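## Task

Pick up one end of the white wire and raise it well above the crate; near the arm's maximum height is enough, and a small lift fails. Before closing on the wire, open the fingers around it by at least a thumb's width, or have them already wide open well away from the entire wire; closing without doing this may fail the run. The crate must never tip to half on its side. At the finish the gripper holds that end up over the table, the other arm is off the wire, and no part of the wire touches anything more than a finger's width above the crate rim. The other wire stays inside the crate with none of it hanging out over a wall, the crate is upright and entirely on the table, and each gripper holds only that end or nothing. Nothing may leave the table.

## Robot and tools

Robot: two six-joint arms, left_arm and right_arm, each ending in a parallel gripper. Shared world frame: origin on the tabletop midway between the arms, +x out across the table, +z up, left_arm on the +y side. The arm names do not correspond to image sides. Bases may be tilted; mounting plates and the rear metal frame are fixed obstacles, and a 'too close' warning counts a plate plus its half of the frame as that arm.

Row layout (used by execute_actions and move): one flat list of 14 numbers covering both arms, each in [-1, 1]: left_arm's six joints then its grip, then right_arm's six joints then its grip. Joint order inside each arm is strictly: waist, wrist roll, wrist yaw, shoulder, wrist pitch, elbow. Joint numbers are offsets, scaled so 1.0 equals 1.202 rad (waist), 1.258 (shoulder), 1.238 (elbow), 2.073 (wrist pitch), 2.022 (wrist yaw and wrist roll). The grip number is absolute: +1 fully open, -1 closed. Optionally 12 more numbers in [0, 1] follow: per-joint stiffness scales, left six then right six, same joint order; they persist until changed.

Joint ranges (rad): waist -2.618 to 3.054, shoulder 0.000 to 3.142, elbow 0.000 to 3.142, wrist pitch -1.571 to 1.571, wrist yaw -1.571 to 1.571, wrist roll -2.094 to 2.094. True ends may differ by 0.036. An action pushing a joint more than 0.036 beyond its range is rejected for both arms; if the first action of a call fails this, or any action is malformed, the whole call does nothing. A joint asked past its real end stops there, and the result may print 'joint sent to its limit' (absence of that line proves nothing).

execute_actions(actions): a list of actions; each action is a table of up to 15 rows, one row per 1/30 s step, 15 steps per action, the last row repeated if fewer are given. Offsets in every row are measured from the joint angles at the start of that action (for the first action, the last reported angles), not from the previous row. An empty list just returns state and images.

move(target, speed, blocking): target is one 14-number row whose offsets are counted from the 'Joint positions' in the latest result showing them. All joints follow paths that finish together, so the hand traces a curve; duration 0.5 to 10 s, cut off at 10 s. speed (0.01 to 2 rad/s, default 0.5) caps the fastest joint's path. Moves do not avoid obstacles or the other arm; grip values are sent at the start. blocking=false returns after 0.5 s while motion continues; then use wait or stop before any new motion command. The result adds a 'move:' line: ending (done, off_target, moving, held, fault), limits=held or limits=none, and each arm's joint furthest from target.

wait(seconds): 0 to 10 s, arms keep their last command; returns early when a running move ends. stop(): brakes a running move (needs room; fingers keep moving). zoom_image(camera, region): camera is cam_high, cam_low, cam_left_wrist or cam_right_wrist; region [x0, y0, x1, y1] in image pixels, top-left origin, at most 504x504. finished_scene(scene): ends the current scene (give its number) once the goal holds; irreversible, and reports success and the next task. Replying without a tool call ends everything.

Results: each gripper's end_effector_position (metres, world frame; point between pads about 1 cm behind fingertips, somewhat inaccurate at long reach) and end_effector_quat_wxyz; fingers point along the gripper's +z and close along its y. 'Joint positions' lists six angles (rad) plus opening in metres (0.093 open to 0.000 closed, about ±1 mm bias); 'Joint velocities' likewise; 'Joint targets' shows where joints are currently driven. grip_measured is motor position on the +1/-1 scale: pads meet near -0.94, each mm of object width adds about 0.0208, per-gripper bias up to ±0.02. Holding a rigid object, opening can read up to 12 mm under its width. Keep sending the closing value to keep hold. 'joint command not followed' means a clearance check altered targets. FAULT and MOTOR HOT lines flag stops and heat (warning at 75 °C, 10 s stop at 90 °C, arm drops at 100 °C); holding loads heats motors, including while you think.

Motion limits: per step each joint target stays within a lead of its measured angle (waist 0.202, shoulder 0.258, elbow 0.238, wrist pitch 0.573, wrist yaw and roll 0.522 rad), and targets placing the hand over 70 mm from its measured spot are scaled back, so big offsets need several actions; finish leftovers in the next action. Friction may leave a joint up to 0.031 rad off; smaller commands may do nothing.

Cameras: cam_high, cam_low, cam_left_wrist, cam_right_wrist, all 504x504, with calibration supplied (wrist poses follow reported joints; small errors possible).

Avoid: closing on a wire without opening first, tipping the crate, dragging the other wire over a wall, knocking anything off the table, arms colliding or pressing each other, fast impacts and hard pushes, drops. Loose objects may occasionally get nudged.

Each tool is called after ">>>" as name(argument=value, ...), one argument or row to a line, values as JSON.

## Session

>>> execute_actions(
  actions=[],
)

Scene clock: 0.00 s.
left_arm: end_effector_position=(+0.0045, +0.4167, +0.3585) grip_measured=+1.000 end_effector_quat_wxyz=(+0.183, +0.908, -0.225, -0.303) | right_arm: end_effector_position=(+0.1986, +0.1554, +0.3048) grip_measured=+0.997 end_effector_quat_wxyz=(+0.107, -0.083, +0.895, +0.426)
Joint names: [waist, wrist roll, wrist yaw, shoulder, wrist pitch, elbow]
Joint positions: left_arm=[ 1.834 -0.927 -0.116  1.12  -1.527  1.109  0.093] | right_arm=[1.296 0.725 0.339 1.885 0.151 1.013 0.093]
Joint velocities: left_arm=[-0.022 -0.007 -0.007 -0.017 -0.022  0.002  0.   ] | right_arm=[-0.012  0.037 -0.037  0.002 -0.037  0.002 -0.001]
Motor temperatures (°C, as the motors report them): left_arm=[25 26 22 23 25 23] | right_arm=[25 26 25 23 22 21]
Joint targets: left_arm=[1.834 -0.927 -0.116 1.120 -1.527 1.109] | right_arm=[1.296 0.725 0.339 1.885 0.151 1.013]
Joint stiffness scale: left_arm=[1. 1. 1. 1. 1. 1.] | right_arm=[1. 1. 1. 1. 1. 1.]

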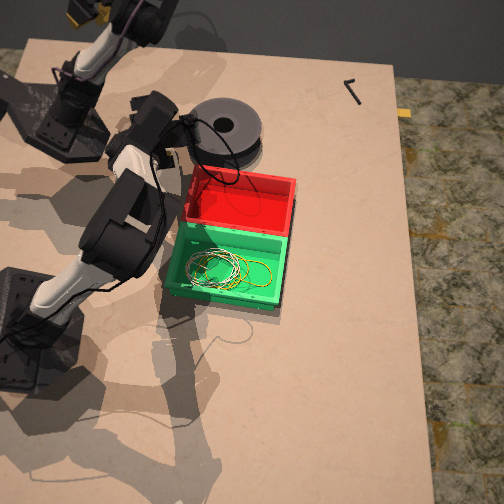

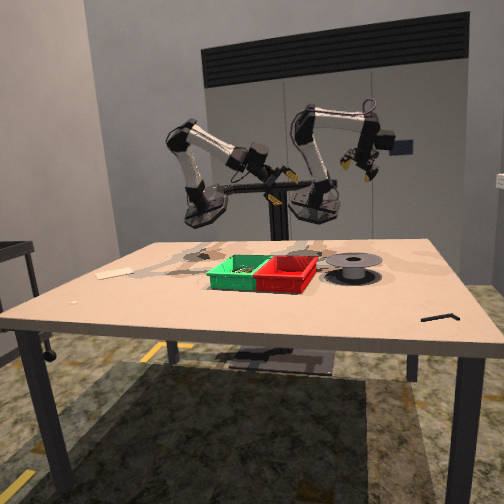

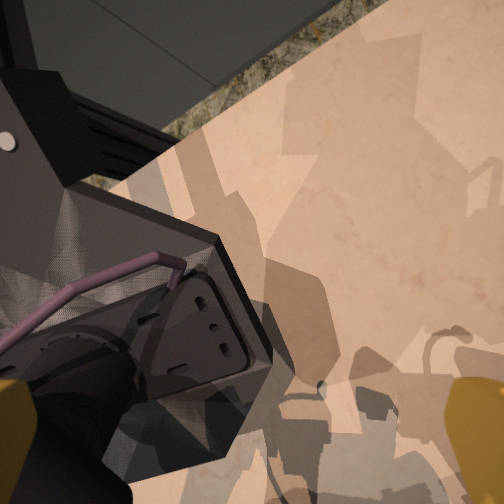

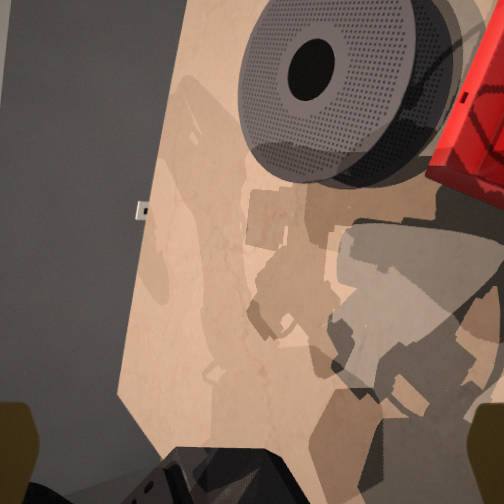

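>>> zoom_image(
  camera="cam_high",
  region=[150, 210, 310, 330],
)

Region (150, 210, 310, 330) of cam_high's 504x504 image, scaled by 3.150, with more detail than that image has; it fills the top 378 rows of this view, and the rest is white.

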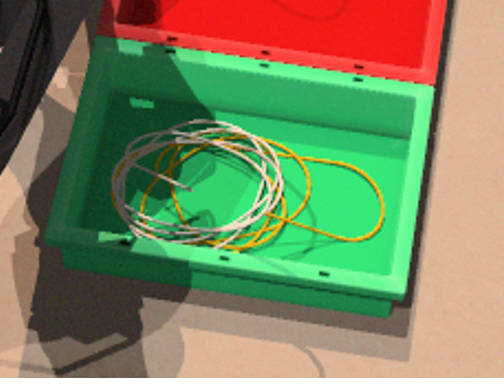

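>>> execute_actions(
  actions=[
    [[0,0,0,0,0,0,1,-0.15,0,0,0,0,0,1]],
  ],
)

>>> execute_actions(
  actions=[
    [[0,0,0,0,0,0,1,0,0,0,-0.15,0,0,1]],
  ],
)

>>> execute_actions(
  actions=[
    [[0,0,0,0,0,0,1,0,0,0,0,0,0.15,1]],
  ],
)

>>> execute_actions(
  actions=[
    [[0,0,0,0,0,0,1,0,0,0,0,0.15,0,1]],
  ],
)

Scene clock: 11.60 s.
left_arm: end_effector_position=(+0.0045, +0.4167, +0.3584) grip_measured=+1.000 end_effector_quat_wxyz=(+0.183, +0.908, -0.225, -0.303) | right_arm: end_effector_position=(+0.2654, +0.1250, +0.2534) grip_measured=+0.997 end_effector_quat_wxyz=(+0.117, -0.011, +0.920, +0.374)
Joint names: [waist, wrist roll, wrist yaw, shoulder, wrist pitch, elbow]
Joint positions: left_arm=[ 1.834 -0.927 -0.115  1.12  -1.527  1.109  0.093] | right_arm=[1.112 0.724 0.342 1.885 0.153 1.013 0.093]
Joint velocities: left_arm=[-0.007 -0.022 -0.037  0.007  0.007  0.002  0.   ] | right_arm=[-0.002 -0.007  0.007  0.017 -0.022 -0.017 -0.   ]
Motor temperatures (°C, as the motors report them): left_arm=[25 26 22 24 25 24] | right_arm=[26 26 25 24 24 22]
Joint targets: left_arm=[1.834 -0.927 -0.115 1.120 -1.527 1.109] | right_arm=[1.115 0.724 0.339 1.885 0.151 1.013]
Joint stiffness scale: left_arm=[1. 1. 1. 1. 1. 1.] | right_arm=[1. 1. 1. 1. 1. 1.]
camera_calibration (this result's frames):
cam_left_wrist: T_world_to_cam=[[0.30155, 0.841262, -0.448716, -0.187848], [0.920162, -0.380049, -0.094149, 0.224694], [-0.249738, -0.384501, -0.888701, 0.560261], [0, 0, 0, 1]] pos_world=[-0.0101909, 0.458844, 0.434769]
cam_right_wrist: T_world_to_cam=[[0.102942, -0.725483, -0.680497, 0.235399], [-0.966579, -0.234446, 0.103726, 0.301455], [-0.234791, 0.647077, -0.725372, 0.247408], [0, 0, 0, 1]] pos_world=[0.325237, 0.0813608, 0.308382]

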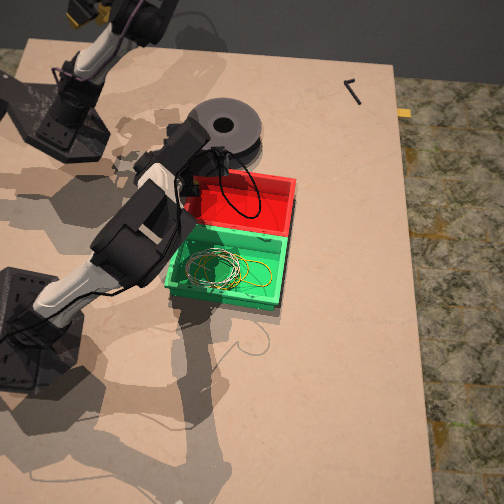

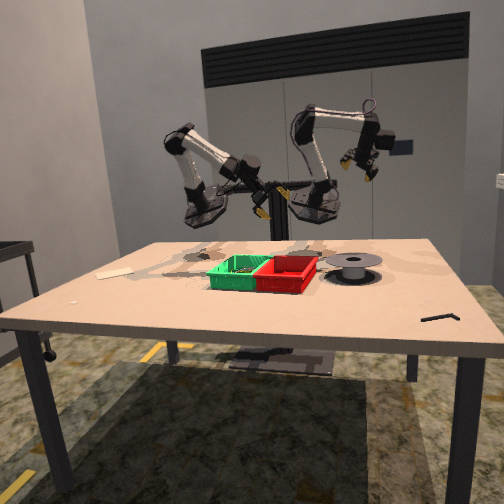

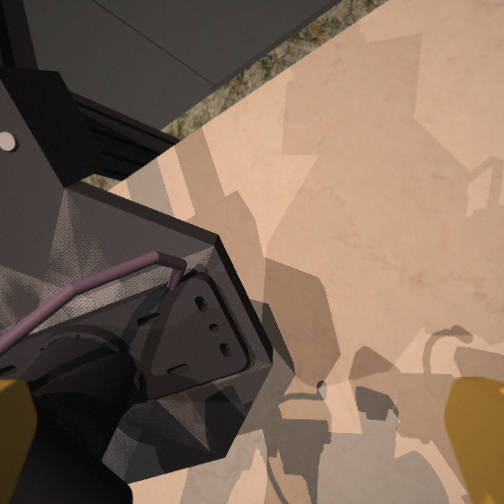

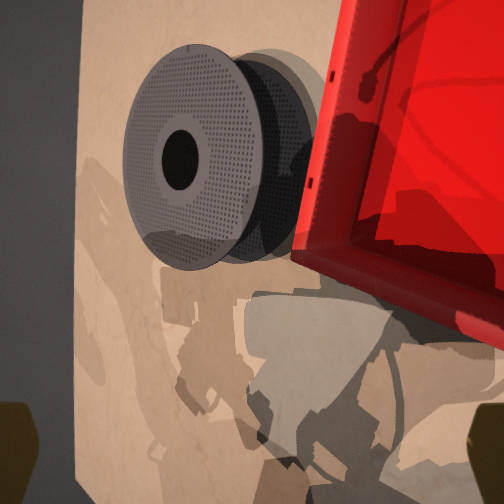

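Scene clock: 12.10 s.
left_arm: end_effector_position=(+0.0045, +0.4167, +0.3584) grip_measured=+1.000 end_effector_quat_wxyz=(+0.183, +0.908, -0.225, -0.303) | right_arm: end_effector_position=(+0.3205, +0.1051, +0.3363) grip_measured=+0.997 end_effector_quat_wxyz=(+0.175, +0.046, +0.878, +0.443)
Joint names: [waist, wrist roll, wrist yaw, shoulder, wrist pitch, elbow]
Joint positions: left_arm=[ 1.834 -0.927 -0.115  1.12  -1.527  1.109  0.093] | right_arm=[1.112 0.724 0.341 1.68  0.17  1.021 0.093]
Joint velocities: left_arm=[-0.007  0.007 -0.037  0.007 -0.022 -0.017  0.   ] | right_arm=[-0.012 -0.022  0.007  0.012 -0.037  0.002 -0.001]
Motor temperatures (°C, as the motors report them): left_arm=[25 26 22 24 25 24] | right_arm=[26 26 25 24 24 23]
Joint targets: left_arm=[1.834 -0.927 -0.115 1.120 -1.527 1.109] | right_arm=[1.112 0.724 0.342 1.696 0.153 1.013]
Joint stiffness scale: left_arm=[1. 1. 1. 1. 1. 1.] | right_arm=[1. 1. 1. 1. 1. 1.]
camera_calibration (this result's frames):
cam_left_wrist: T_world_to_cam=[[0.30155, 0.841262, -0.448716, -0.187848], [0.920162, -0.380049, -0.094149, 0.224694], [-0.249738, -0.384501, -0.888701, 0.560261], [0, 0, 0, 1]] pos_world=[-0.0101909, 0.458844, 0.434769]
cam_right_wrist: T_world_to_cam=[[0.0683766, -0.608929, -0.790272, 0.307463], [-0.993468, -0.114092, 0.00195365, 0.371553], [-0.0913532, 0.784976, -0.612753, 0.235032], [0, 0, 0, 1]] pos_world=[0.369574, 0.04512, 0.38627]

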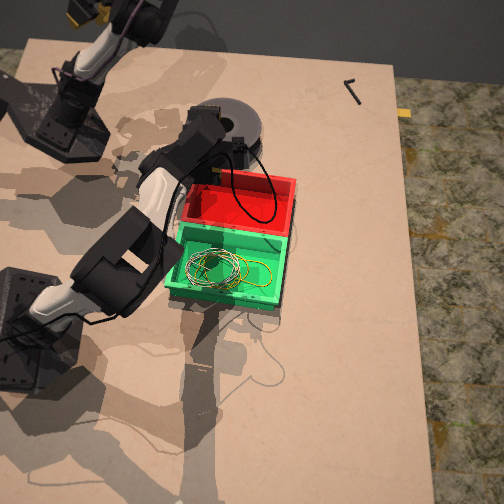

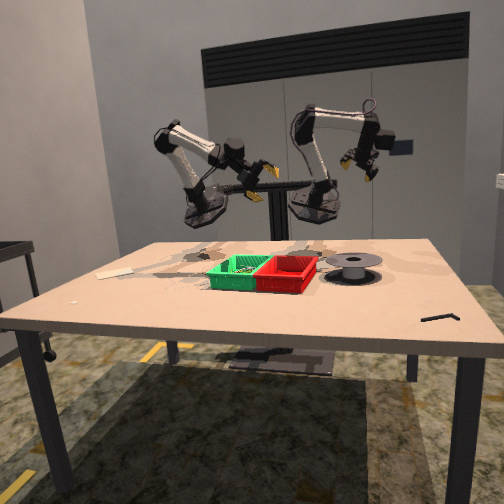

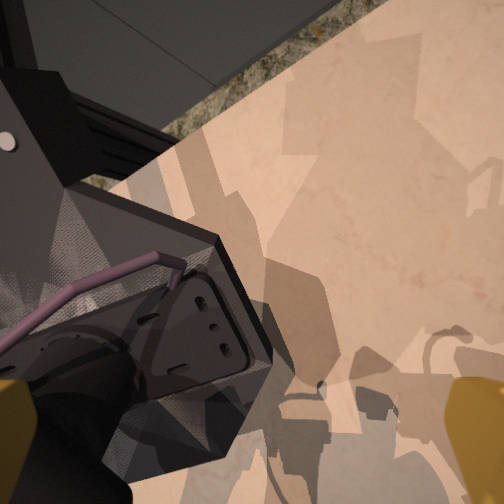

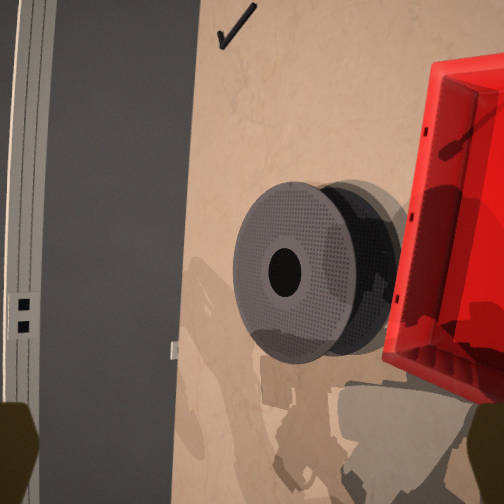

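Scene clock: 12.60 s.
left_arm: end_effector_position=(+0.0045, +0.4167, +0.3584) grip_measured=+1.000 end_effector_quat_wxyz=(+0.183, +0.908, -0.225, -0.303) | right_arm: end_effector_position=(+0.3828, +0.1126, +0.4133) grip_measured=+0.997 end_effector_quat_wxyz=(+0.227, +0.099, +0.829, +0.502)
Joint names: [waist, wrist roll, wrist yaw, shoulder, wrist pitch, elbow]
Joint positions: left_arm=[ 1.834 -0.927 -0.115  1.12  -1.527  1.109  0.093] | right_arm=[1.112 0.724 0.341 1.673 0.186 1.212 0.093]
Joint velocities: left_arm=[ 0.007 -0.007 -0.051 -0.012 -0.037  0.007  0.   ] | right_arm=[-0.002  0.022 -0.022 -0.007 -0.11  -0.007 -0.001]
Motor temperatures (°C, as the motors report them): left_arm=[25 26 22 24 25 24] | right_arm=[26 26 25 24 24 23]
Joint targets: left_arm=[1.834 -0.927 -0.115 1.120 -1.527 1.109] | right_arm=[1.112 0.724 0.341 1.680 0.170 1.206]
Joint stiffness scale: left_arm=[1. 1. 1. 1. 1. 1.] | right_arm=[1. 1. 1. 1. 1. 1.]
camera_calibration (this result's frames):
cam_left_wrist: T_world_to_cam=[[0.30155, 0.841262, -0.448716, -0.187848], [0.920162, -0.380049, -0.094149, 0.224694], [-0.249738, -0.384501, -0.888701, 0.560261], [0, 0, 0, 1]] pos_world=[-0.0101909, 0.458844, 0.434769]
cam_right_wrist: T_world_to_cam=[[0.0576025, -0.481855, -0.874356, 0.39321], [-0.997111, 0.0156774, -0.0743294, 0.45249], [0.0495236, 0.876111, -0.47956, 0.162721], [0, 0, 0, 1]] pos_world=[0.420474, 0.0398144, 0.455473]

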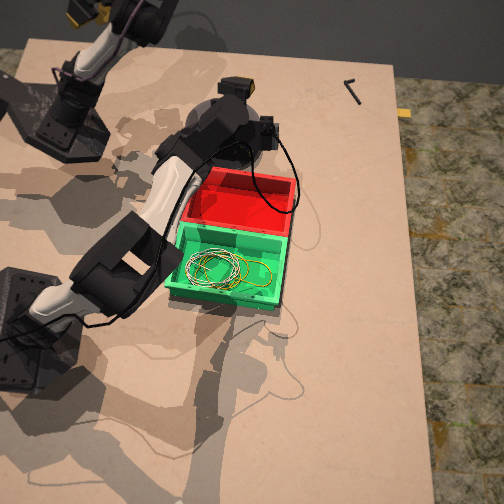

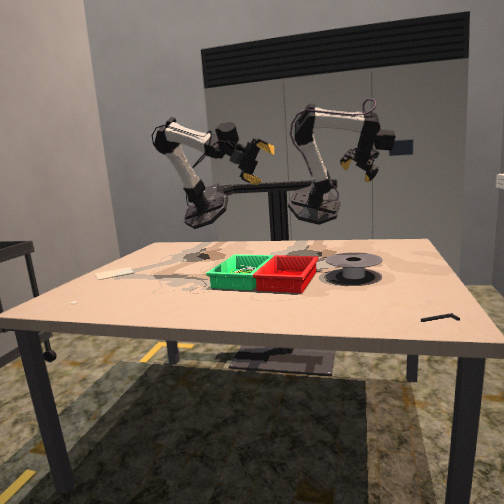

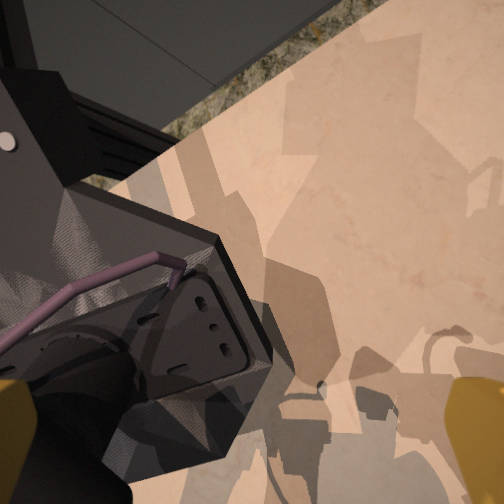

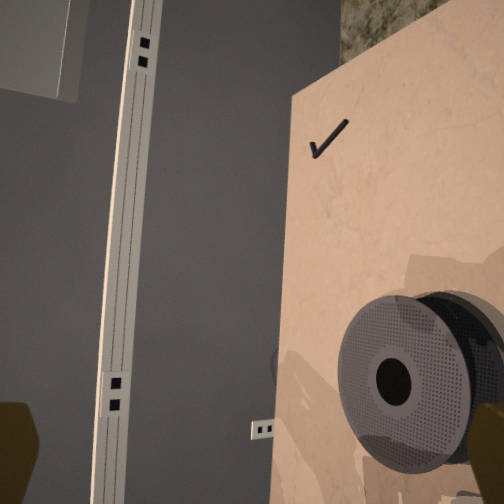

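Scene clock: 13.10 s.
left_arm: end_effector_position=(+0.0045, +0.4167, +0.3584) grip_measured=+1.000 end_effector_quat_wxyz=(+0.183, +0.908, -0.225, -0.303) | right_arm: end_effector_position=(+0.4212, +0.1052, +0.4675) grip_measured=+0.997 end_effector_quat_wxyz=(+0.295, +0.170, +0.746, +0.573)
Joint names: [waist, wrist roll, wrist yaw, shoulder, wrist pitch, elbow]
Joint positions: left_arm=[ 1.834 -0.927 -0.115  1.12  -1.527  1.109  0.093] | right_arm=[1.112 0.724 0.341 1.675 0.485 1.208 0.093]
Joint velocities: left_arm=[-0.002 -0.125  0.007  0.002 -0.022  0.007  0.   ] | right_arm=[-0.012 -0.066 -0.022 -0.002  0.11  -0.017 -0.   ]
Motor temperatures (°C, as the motors report them): left_arm=[25 26 22 24 25 24] | right_arm=[26 26 25 25 24 23]
Joint targets: left_arm=[1.834 -0.927 -0.115 1.120 -1.527 1.109] | right_arm=[1.112 0.724 0.341 1.672 0.497 1.212]
Joint stiffness scale: left_arm=[1. 1. 1. 1. 1. 1.] | right_arm=[1. 1. 1. 1. 1. 1.]
camera_calibration (this result's frames):
cam_left_wrist: T_world_to_cam=[[0.30155, 0.841262, -0.448716, -0.187848], [0.920162, -0.380049, -0.094149, 0.224694], [-0.249738, -0.384501, -0.888701, 0.560261], [0, 0, 0, 1]] pos_world=[-0.0101909, 0.458844, 0.434769]
cam_right_wrist: T_world_to_cam=[[0.0777552, -0.29008, -0.953838, 0.443215], [-0.967852, 0.207585, -0.142028, 0.49406], [0.239202, 0.934217, -0.264614, 0.00685228], [0, 0, 0, 1]] pos_world=[0.442075, 0.0196071, 0.494739]

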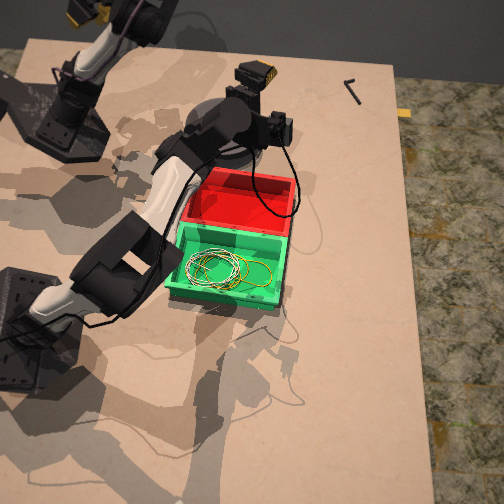

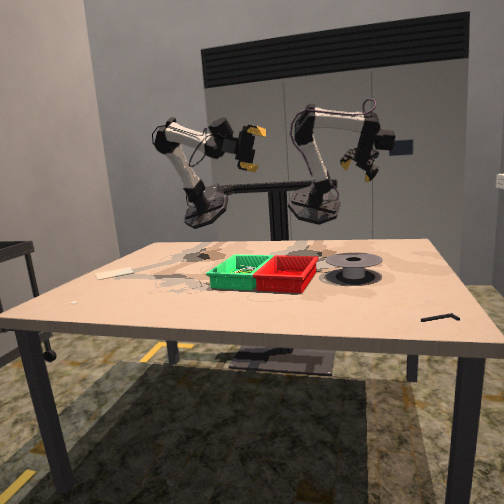

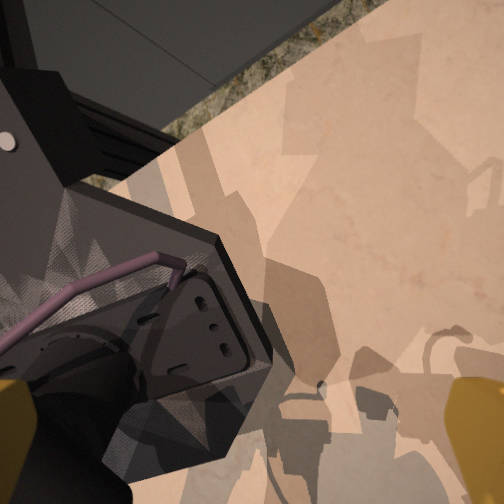

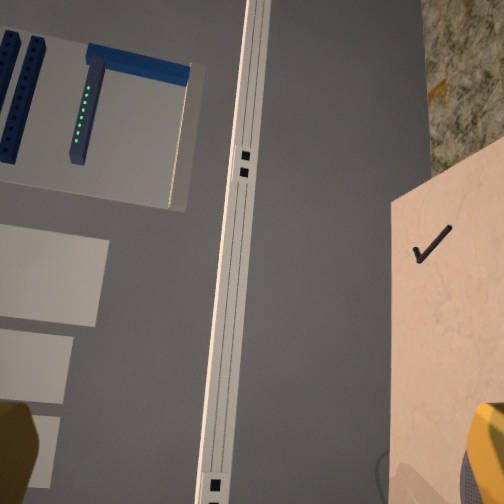

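>>> move(
  target=[0,0,0,0,0,0,1,-0.027,0,0.133,0.227,-0.663,0.075,1],
  speed=1.0,
)

Scene clock: 47.43 s.
left_arm: end_effector_position=(+0.0045, +0.4167, +0.3584) grip_measured=+1.000 end_effector_quat_wxyz=(+0.183, +0.908, -0.225, -0.303) | right_arm: end_effector_position=(+0.2397, -0.0028, +0.2123) grip_measured=+0.997 end_effector_quat_wxyz=(+0.004, -0.199, +0.980, +0.018)
Joint names: [waist, wrist roll, wrist yaw, shoulder, wrist pitch, elbow]
Joint positions: left_arm=[ 1.834 -0.927 -0.115  1.12  -1.527  1.109  0.093] | right_arm=[ 1.093  0.724  0.6    1.937 -0.875  1.282  0.093]
Joint velocities: left_arm=[-0.002 -0.051 -0.022 -0.007 -0.051  0.007  0.   ] | right_arm=[-0.022  0.051  0.007 -0.007 -0.037 -0.002  0.   ]
Motor temperatures (°C, as the motors report them): left_arm=[25 26 22 24 25 26] | right_arm=[27 26 25 27 27 25]
Joint targets: left_arm=[1.834 -0.927 -0.115 1.120 -1.527 1.109] | right_arm=[1.079 0.724 0.610 1.961 -0.889 1.301]
Joint stiffness scale: left_arm=[1. 1. 1. 1. 1. 1.] | right_arm=[1. 1. 1. 1. 1. 1.]
move: off_target (right_arm); limits=none; left_arm: farthest joint: the waist, 0.000 radians from its target (0.000 radians at the start); right_arm: farthest joint: the shoulder, 0.023 radians from its target (0.286 radians at the start)
camera_calibration (this result's frames):
cam_left_wrist: T_world_to_cam=[[0.30155, 0.841262, -0.448716, -0.187848], [0.920162, -0.380049, -0.094149, 0.224694], [-0.249738, -0.384501, -0.888701, 0.560261], [0, 0, 0, 1]] pos_world=[-0.0101909, 0.458844, 0.434769]
cam_right_wrist: T_world_to_cam=[[0.387904, -0.921358, -0.0250996, -0.090696], [-0.832012, -0.361746, 0.42059, 0.150995], [-0.396594, -0.142265, -0.906904, 0.369324], [0, 0, 0, 1]] pos_world=[0.307282, 0.0236002, 0.269158]

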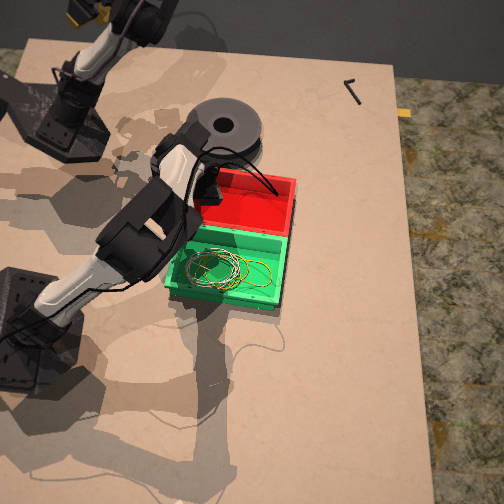

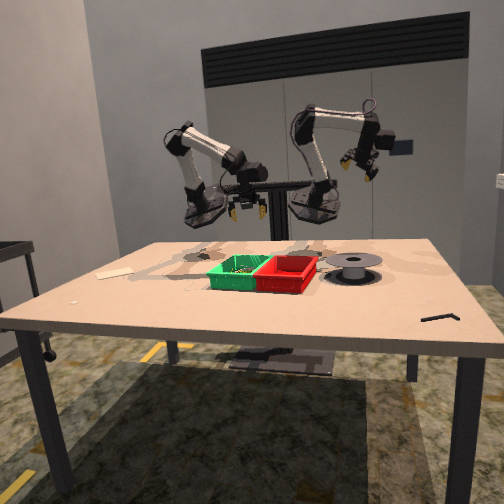

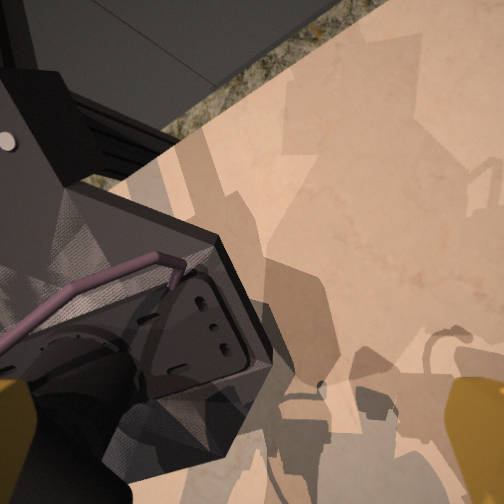

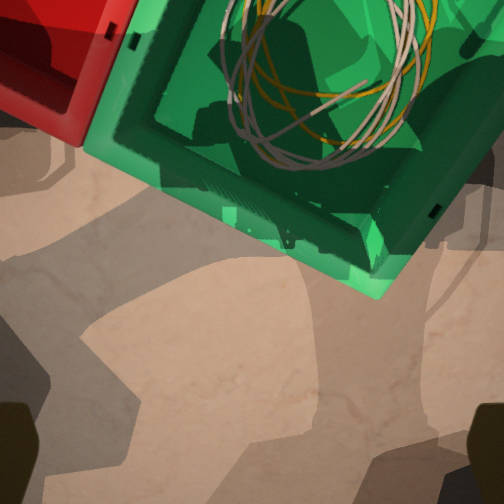

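>>> move(
  target=[0,0,0,0,0,0,1,-0.273,0.5,-0.012,0.165,0.159,0.05,-0.3],
  speed=1.0,
)

Scene clock: 65.37 s.
left_arm: end_effector_position=(+0.0045, +0.4167, +0.3584) grip_measured=+1.000 end_effector_quat_wxyz=(+0.183, +0.908, -0.225, -0.303) | right_arm: end_effector_position=(+0.3140, -0.0201, +0.1007) grip_measured=-0.298 end_effector_quat_wxyz=(+0.004, +0.466, +0.885, -0.000)
Joint names: [waist, wrist roll, wrist yaw, shoulder, wrist pitch, elbow]
Joint positions: left_arm=[ 1.834 -0.927 -0.115  1.12  -1.527  1.109  0.093] | right_arm=[ 0.773  1.729  0.588  2.119 -0.556  1.327  0.031]
Joint velocities: left_arm=[ 0.007 -0.007  0.007 -0.002  0.007 -0.017  0.   ] | right_arm=[ 0.007 -0.037  0.022 -0.002  0.037 -0.002 -0.002]
Motor temperatures (°C, as the motors report them): left_arm=[25 26 22 24 25 27] | right_arm=[28 26 25 28 25 25]
Joint targets: left_arm=[1.834 -0.927 -0.115 1.120 -1.527 1.109] | right_arm=[0.765 1.735 0.576 2.144 -0.546 1.344]
Joint stiffness scale: left_arm=[1. 1. 1. 1. 1. 1.] | right_arm=[1. 1. 1. 1. 1. 1.]
move: off_target (right_arm); limits=none; left_arm: farthest joint: the waist, 0.000 radians from its target (0.000 radians at the start); right_arm: farthest joint: the shoulder, 0.025 radians from its target (0.207 radians at the start)
camera_calibration (this result's frames):
cam_left_wrist: T_world_to_cam=[[0.30155, 0.841262, -0.448716, -0.187848], [0.920162, -0.380049, -0.094149, 0.224694], [-0.249738, -0.384501, -0.888701, 0.560261], [0, 0, 0, 1]] pos_world=[-0.0101909, 0.458844, 0.434769]
cam_right_wrist: T_world_to_cam=[[-0.825709, -0.564077, 0.00475808, 0.247031], [-0.508603, 0.7481, 0.426227, 0.173708], [-0.243984, 0.349519, -0.904604, 0.256853], [0, 0, 0, 1]] pos_world=[0.354993, -0.0803814, 0.157136]

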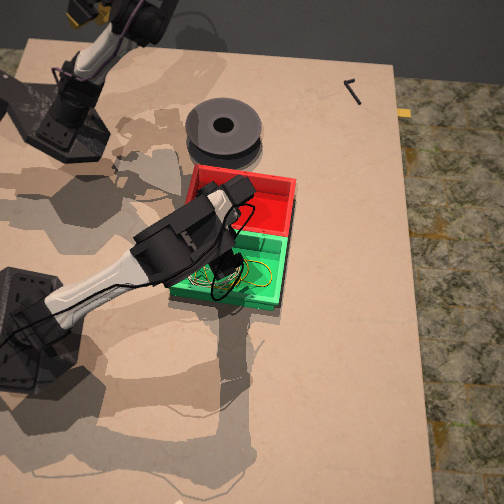

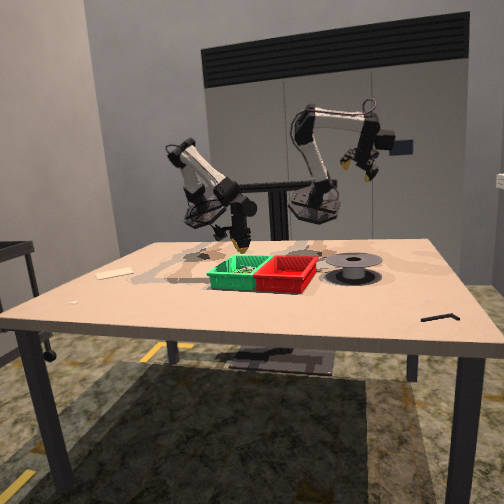

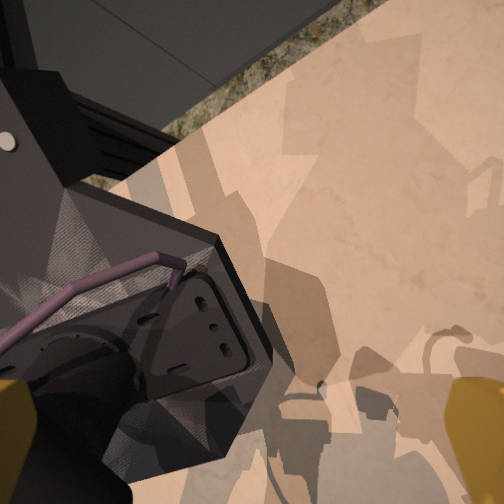

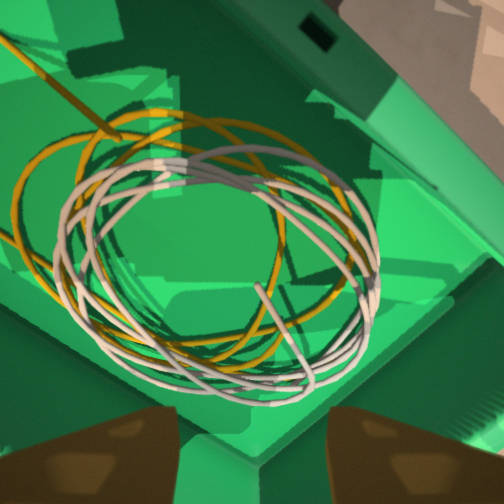

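>>> move(
  target=[0,0,0,0,0,0,1,-0.042,-0.21,-0.005,0.134,0.071,0.031,-0.44],
)

Scene clock: 84.07 s.
left_arm: end_effector_position=(+0.0045, +0.4167, +0.3584) grip_measured=+1.000 end_effector_quat_wxyz=(+0.183, +0.908, -0.225, -0.303) | right_arm: end_effector_position=(+0.3066, -0.0093, +0.0516) grip_measured=-0.438 end_effector_quat_wxyz=(+0.006, +0.290, +0.957, -0.006)
Joint names: [waist, wrist roll, wrist yaw, shoulder, wrist pitch, elbow]
Joint positions: left_arm=[ 1.834 -0.927 -0.115  1.12  -1.527  1.109  0.093] | right_arm=[ 0.736  1.31   0.588  2.263 -0.419  1.348  0.024]
Joint velocities: left_arm=[ 0.007  0.051  0.022  0.002 -0.037 -0.002  0.   ] | right_arm=[-0.012  0.022  0.037 -0.007  0.007 -0.017 -0.001]
Motor temperatures (°C, as the motors report them): left_arm=[25 26 22 24 25 27] | right_arm=[28 26 25 29 24 25]
Joint targets: left_arm=[1.834 -0.927 -0.115 1.120 -1.527 1.109] | right_arm=[0.723 1.305 0.578 2.288 -0.409 1.365]
Joint stiffness scale: left_arm=[1. 1. 1. 1. 1. 1.] | right_arm=[1. 1. 1. 1. 1. 1.]
move: off_target (right_arm); limits=none; left_arm: farthest joint: the waist, 0.000 radians from its target (0.000 radians at the start); right_arm: farthest joint: the shoulder, 0.025 radians from its target (0.169 radians at the start)
camera_calibration (this result's frames):
cam_left_wrist: T_world_to_cam=[[0.30155, 0.841262, -0.448716, -0.187848], [0.920162, -0.380049, -0.094149, 0.224694], [-0.249738, -0.384501, -0.888701, 0.560261], [0, 0, 0, 1]] pos_world=[-0.0101909, 0.458844, 0.434769]
cam_right_wrist: T_world_to_cam=[[-0.556987, -0.830347, 0.0170021, 0.161791], [-0.749795, 0.511547, 0.419675, 0.254861], [-0.357173, 0.221006, -0.907515, 0.240582], [0, 0, 0, 1]] pos_world=[0.367138, -0.0492004, 0.108622]

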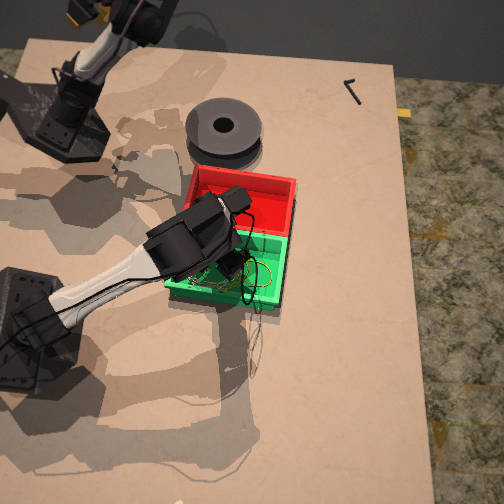

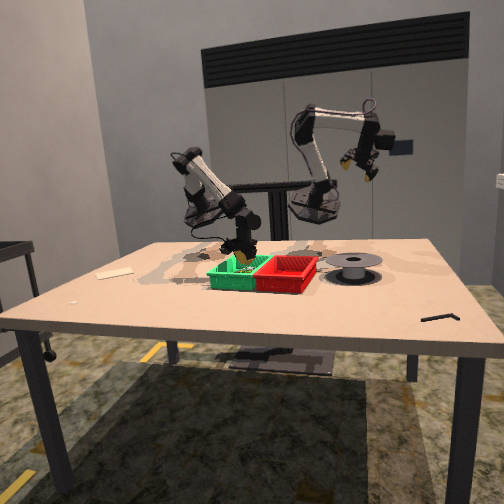

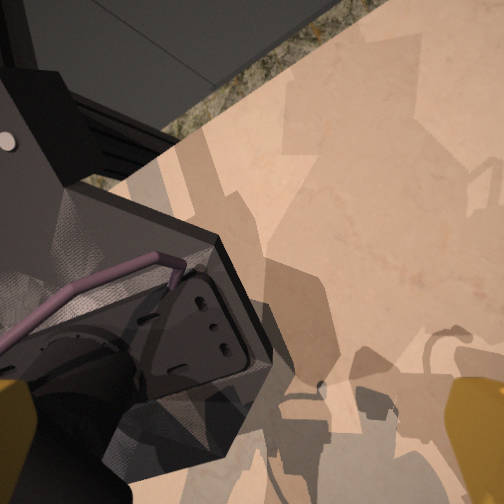

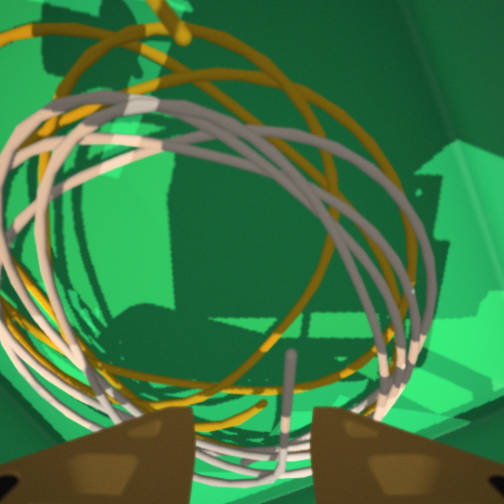

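>>> move(
  target=[0,0,0,0,0,0,1,-0.053,0,0,0.04,0.039,-0.04,-0.44],
  speed=0.2,
)

Scene clock: 93.03 s.
left_arm: end_effector_position=(+0.0045, +0.4167, +0.3584) grip_measured=+1.000 end_effector_quat_wxyz=(+0.183, +0.908, -0.225, -0.303) | right_arm: end_effector_position=(+0.3063, -0.0263, +0.0277) grip_measured=-0.438 end_effector_quat_wxyz=(+0.006, +0.313, +0.949, -0.019)
Joint names: [waist, wrist roll, wrist yaw, shoulder, wrist pitch, elbow]
Joint positions: left_arm=[ 1.834 -0.927 -0.115  1.12  -1.527  1.109  0.093] | right_arm=[ 0.682  1.31   0.588  2.29  -0.348  1.316  0.024]
Joint velocities: left_arm=[-0.012  0.007  0.007  0.007  0.051 -0.002  0.   ] | right_arm=[ 0.002  0.037  0.051  0.012 -0.022 -0.017  0.   ]
Motor temperatures (°C, as the motors report them): left_arm=[25 26 22 24 25 27] | right_arm=[28 26 25 30 24 25]
Joint targets: left_arm=[1.834 -0.927 -0.115 1.120 -1.527 1.109] | right_arm=[0.672 1.310 0.588 2.313 -0.338 1.299]
Joint stiffness scale: left_arm=[1. 1. 1. 1. 1. 1.] | right_arm=[1. 1. 1. 1. 1. 1.]
move: off_target (right_arm); limits=none; left_arm: farthest joint: the waist, 0.000 radians from its target (0.000 radians at the start); right_arm: farthest joint: the shoulder, 0.023 radians from its target (0.050 radians at the start)
camera_calibration (this result's frames):
cam_left_wrist: T_world_to_cam=[[0.30155, 0.841262, -0.448716, -0.187848], [0.920162, -0.380049, -0.094149, 0.224694], [-0.249738, -0.384501, -0.888701, 0.560261], [0, 0, 0, 1]] pos_world=[-0.0101909, 0.458844, 0.434769]
cam_right_wrist: T_world_to_cam=[[-0.597334, -0.801018, 0.0395139, 0.160379], [-0.720666, 0.557728, 0.4118, 0.26584], [-0.351897, 0.217506, -0.910417, 0.220818], [0, 0, 0, 1]] pos_world=[0.365087, -0.0678291, 0.0852263]

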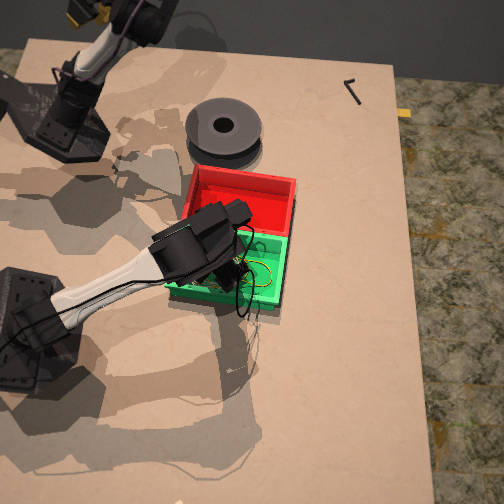

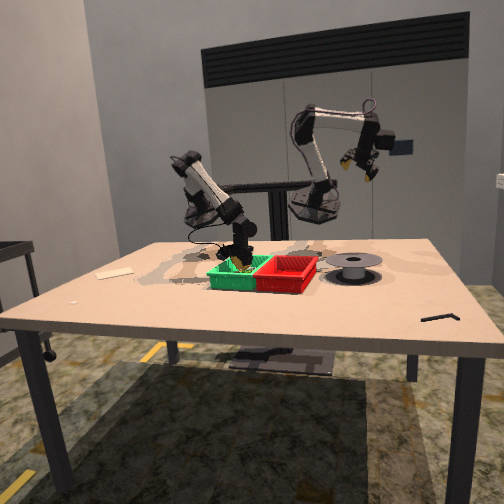

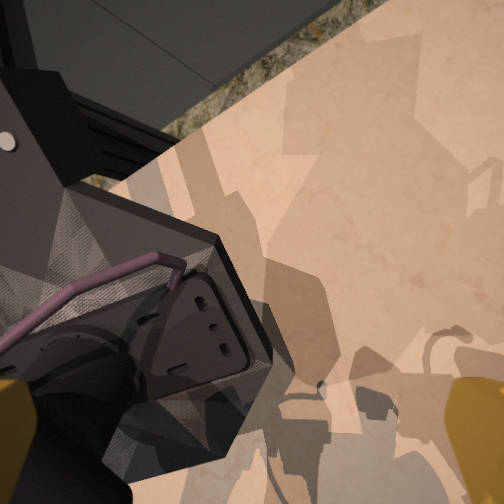

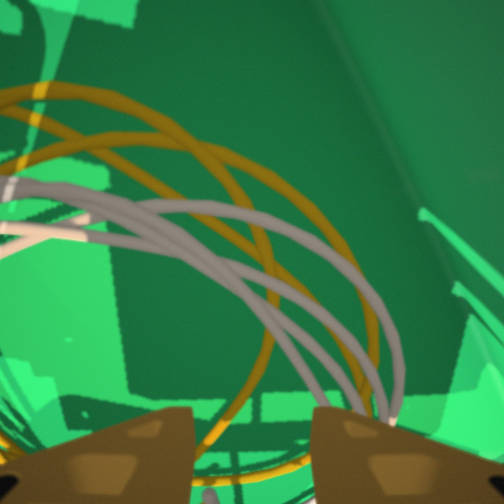

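>>> execute_actions(
  actions=[
    [[0,0,0,0,0,0,1,0,0,0,-0.03,0,0,-0.44]],
    [[0,0,0,0,0,0,1,0,0,0,0,0,0,-0.44]],
  ],
)

Scene clock: 99.40 s.
left_arm: end_effector_position=(+0.0045, +0.4167, +0.3584) grip_measured=+1.000 end_effector_quat_wxyz=(+0.183, +0.908, -0.225, -0.303) | right_arm: end_effector_position=(+0.3152, -0.0257, +0.0357) grip_measured=-0.438 end_effector_quat_wxyz=(+0.012, +0.320, +0.947, -0.009)
Joint names: [waist, wrist roll, wrist yaw, shoulder, wrist pitch, elbow]
Joint positions: left_arm=[ 1.834 -0.927 -0.115  1.12  -1.527  1.109  0.093] | right_arm=[ 0.682  1.31   0.588  2.264 -0.349  1.316  0.024]
Joint velocities: left_arm=[ 0.007  0.007  0.037 -0.012 -0.066  0.002  0.   ] | right_arm=[-0.002 -0.022 -0.022 -0.012 -0.066 -0.007 -0.   ]
Motor temperatures (°C, as the motors report them): left_arm=[25 26 22 24 25 27] | right_arm=[29 26 25 30 24 25]
Joint targets: left_arm=[1.834 -0.927 -0.115 1.120 -1.527 1.109] | right_arm=[0.682 1.310 0.588 2.264 -0.349 1.316]
Joint stiffness scale: left_arm=[1. 1. 1. 1. 1. 1.] | right_arm=[1. 1. 1. 1. 1. 1.]
camera_calibration (this result's frames):
cam_left_wrist: T_world_to_cam=[[0.30155, 0.841262, -0.448716, -0.187848], [0.920162, -0.380049, -0.094149, 0.224694], [-0.249738, -0.384501, -0.888701, 0.560261], [0, 0, 0, 1]] pos_world=[-0.0101909, 0.458844, 0.434769]
cam_right_wrist: T_world_to_cam=[[-0.608941, -0.793012, 0.017972, 0.170454], [-0.720108, 0.562177, 0.406695, 0.268763], [-0.332618, 0.234712, -0.913387, 0.225584], [0, 0, 0, 1]] pos_world=[0.372368, -0.068867, 0.0936775]

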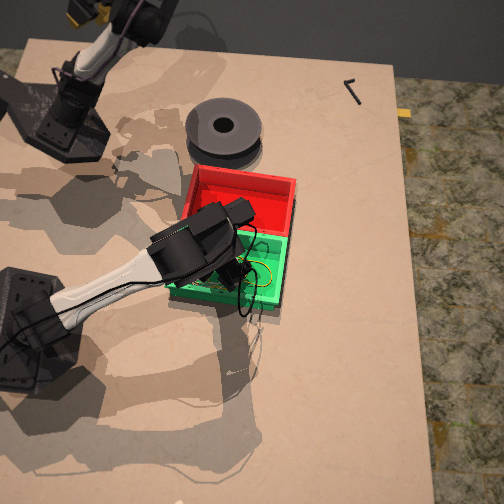

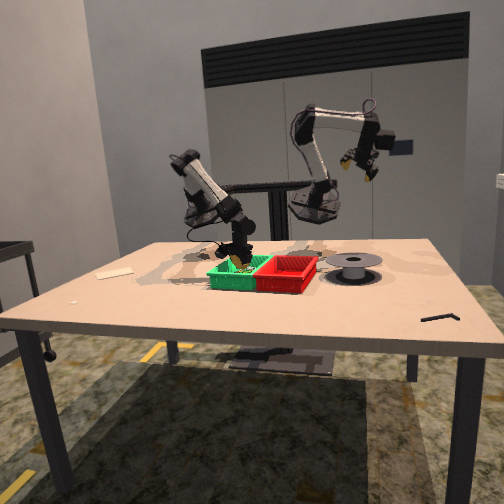

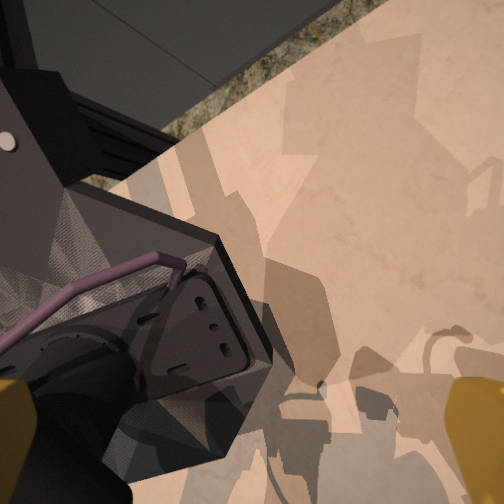

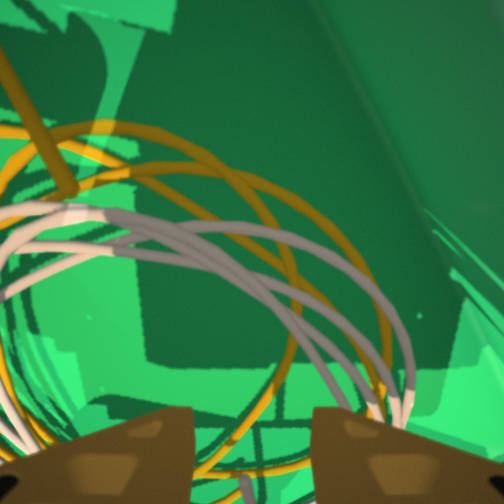

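>>> execute_actions(
  actions=[
    [[0,0,0,0,0,0,1,0,0,0,0,0.022,-0.042,-0.44]],
    [[0,0,0,0,0,0,1,0,0,0,0,0,0,-0.44]],
  ],
)

Scene clock: 104.47 s.
left_arm: end_effector_position=(+0.0045, +0.4167, +0.3584) grip_measured=+1.000 end_effector_quat_wxyz=(+0.183, +0.908, -0.225, -0.303) | right_arm: end_effector_position=(+0.3074, -0.0285, +0.0316) grip_measured=-0.438 end_effector_quat_wxyz=(+0.012, +0.320, +0.947, -0.010)
Joint names: [waist, wrist roll, wrist yaw, shoulder, wrist pitch, elbow]
Joint positions: left_arm=[ 1.834 -0.927 -0.115  1.12  -1.527  1.109  0.093] | right_arm=[ 0.682  1.31   0.588  2.264 -0.315  1.28   0.024]
Joint velocities: left_arm=[ 0.012 -0.095 -0.037 -0.007  0.037 -0.012  0.   ] | right_arm=[-0.022  0.007  0.037 -0.017  0.022  0.017  0.   ]
Motor temperatures (°C, as the motors report them): left_arm=[25 26 22 25 25 27] | right_arm=[29 26 25 31 24 25]
Joint targets: left_arm=[1.834 -0.927 -0.115 1.120 -1.527 1.109] | right_arm=[0.682 1.310 0.588 2.264 -0.315 1.280]
Joint stiffness scale: left_arm=[1. 1. 1. 1. 1. 1.] | right_arm=[1. 1. 1. 1. 1. 1.]
camera_calibration (this result's frames):
cam_left_wrist: T_world_to_cam=[[0.30155, 0.841262, -0.448716, -0.187848], [0.920162, -0.380049, -0.094149, 0.224694], [-0.249738, -0.384501, -0.888701, 0.560261], [0, 0, 0, 1]] pos_world=[-0.0101909, 0.458844, 0.434769]
cam_right_wrist: T_world_to_cam=[[-0.608282, -0.793488, 0.0192234, 0.163322], [-0.720145, 0.561917, 0.406989, 0.266379], [-0.333743, 0.233721, -0.913231, 0.220226], [0, 0, 0, 1]] pos_world=[0.364677, -0.0715604, 0.0895639]

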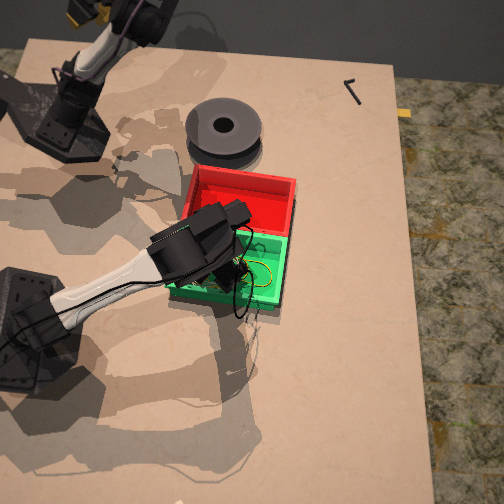

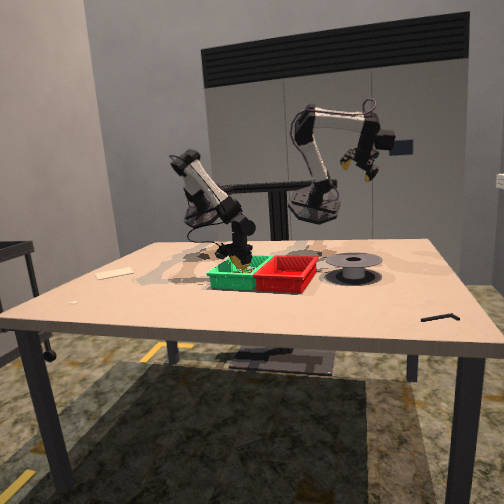

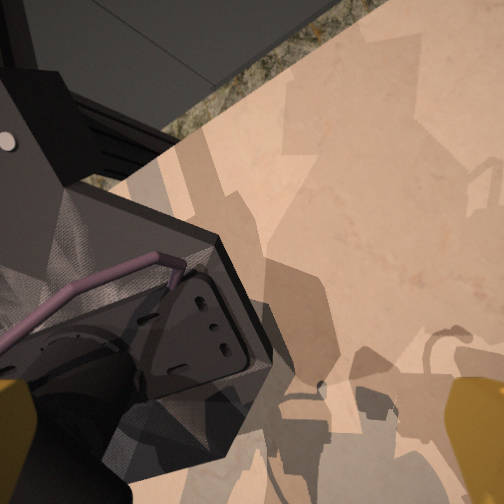

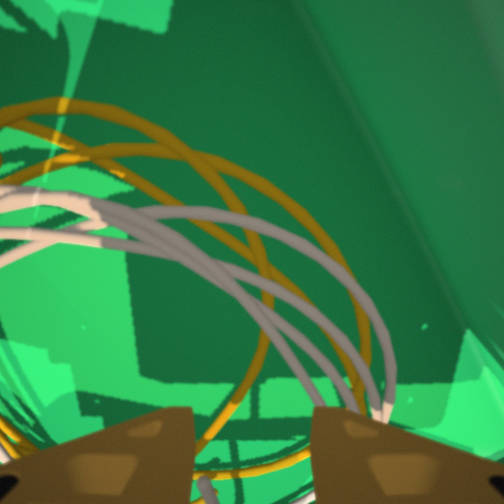

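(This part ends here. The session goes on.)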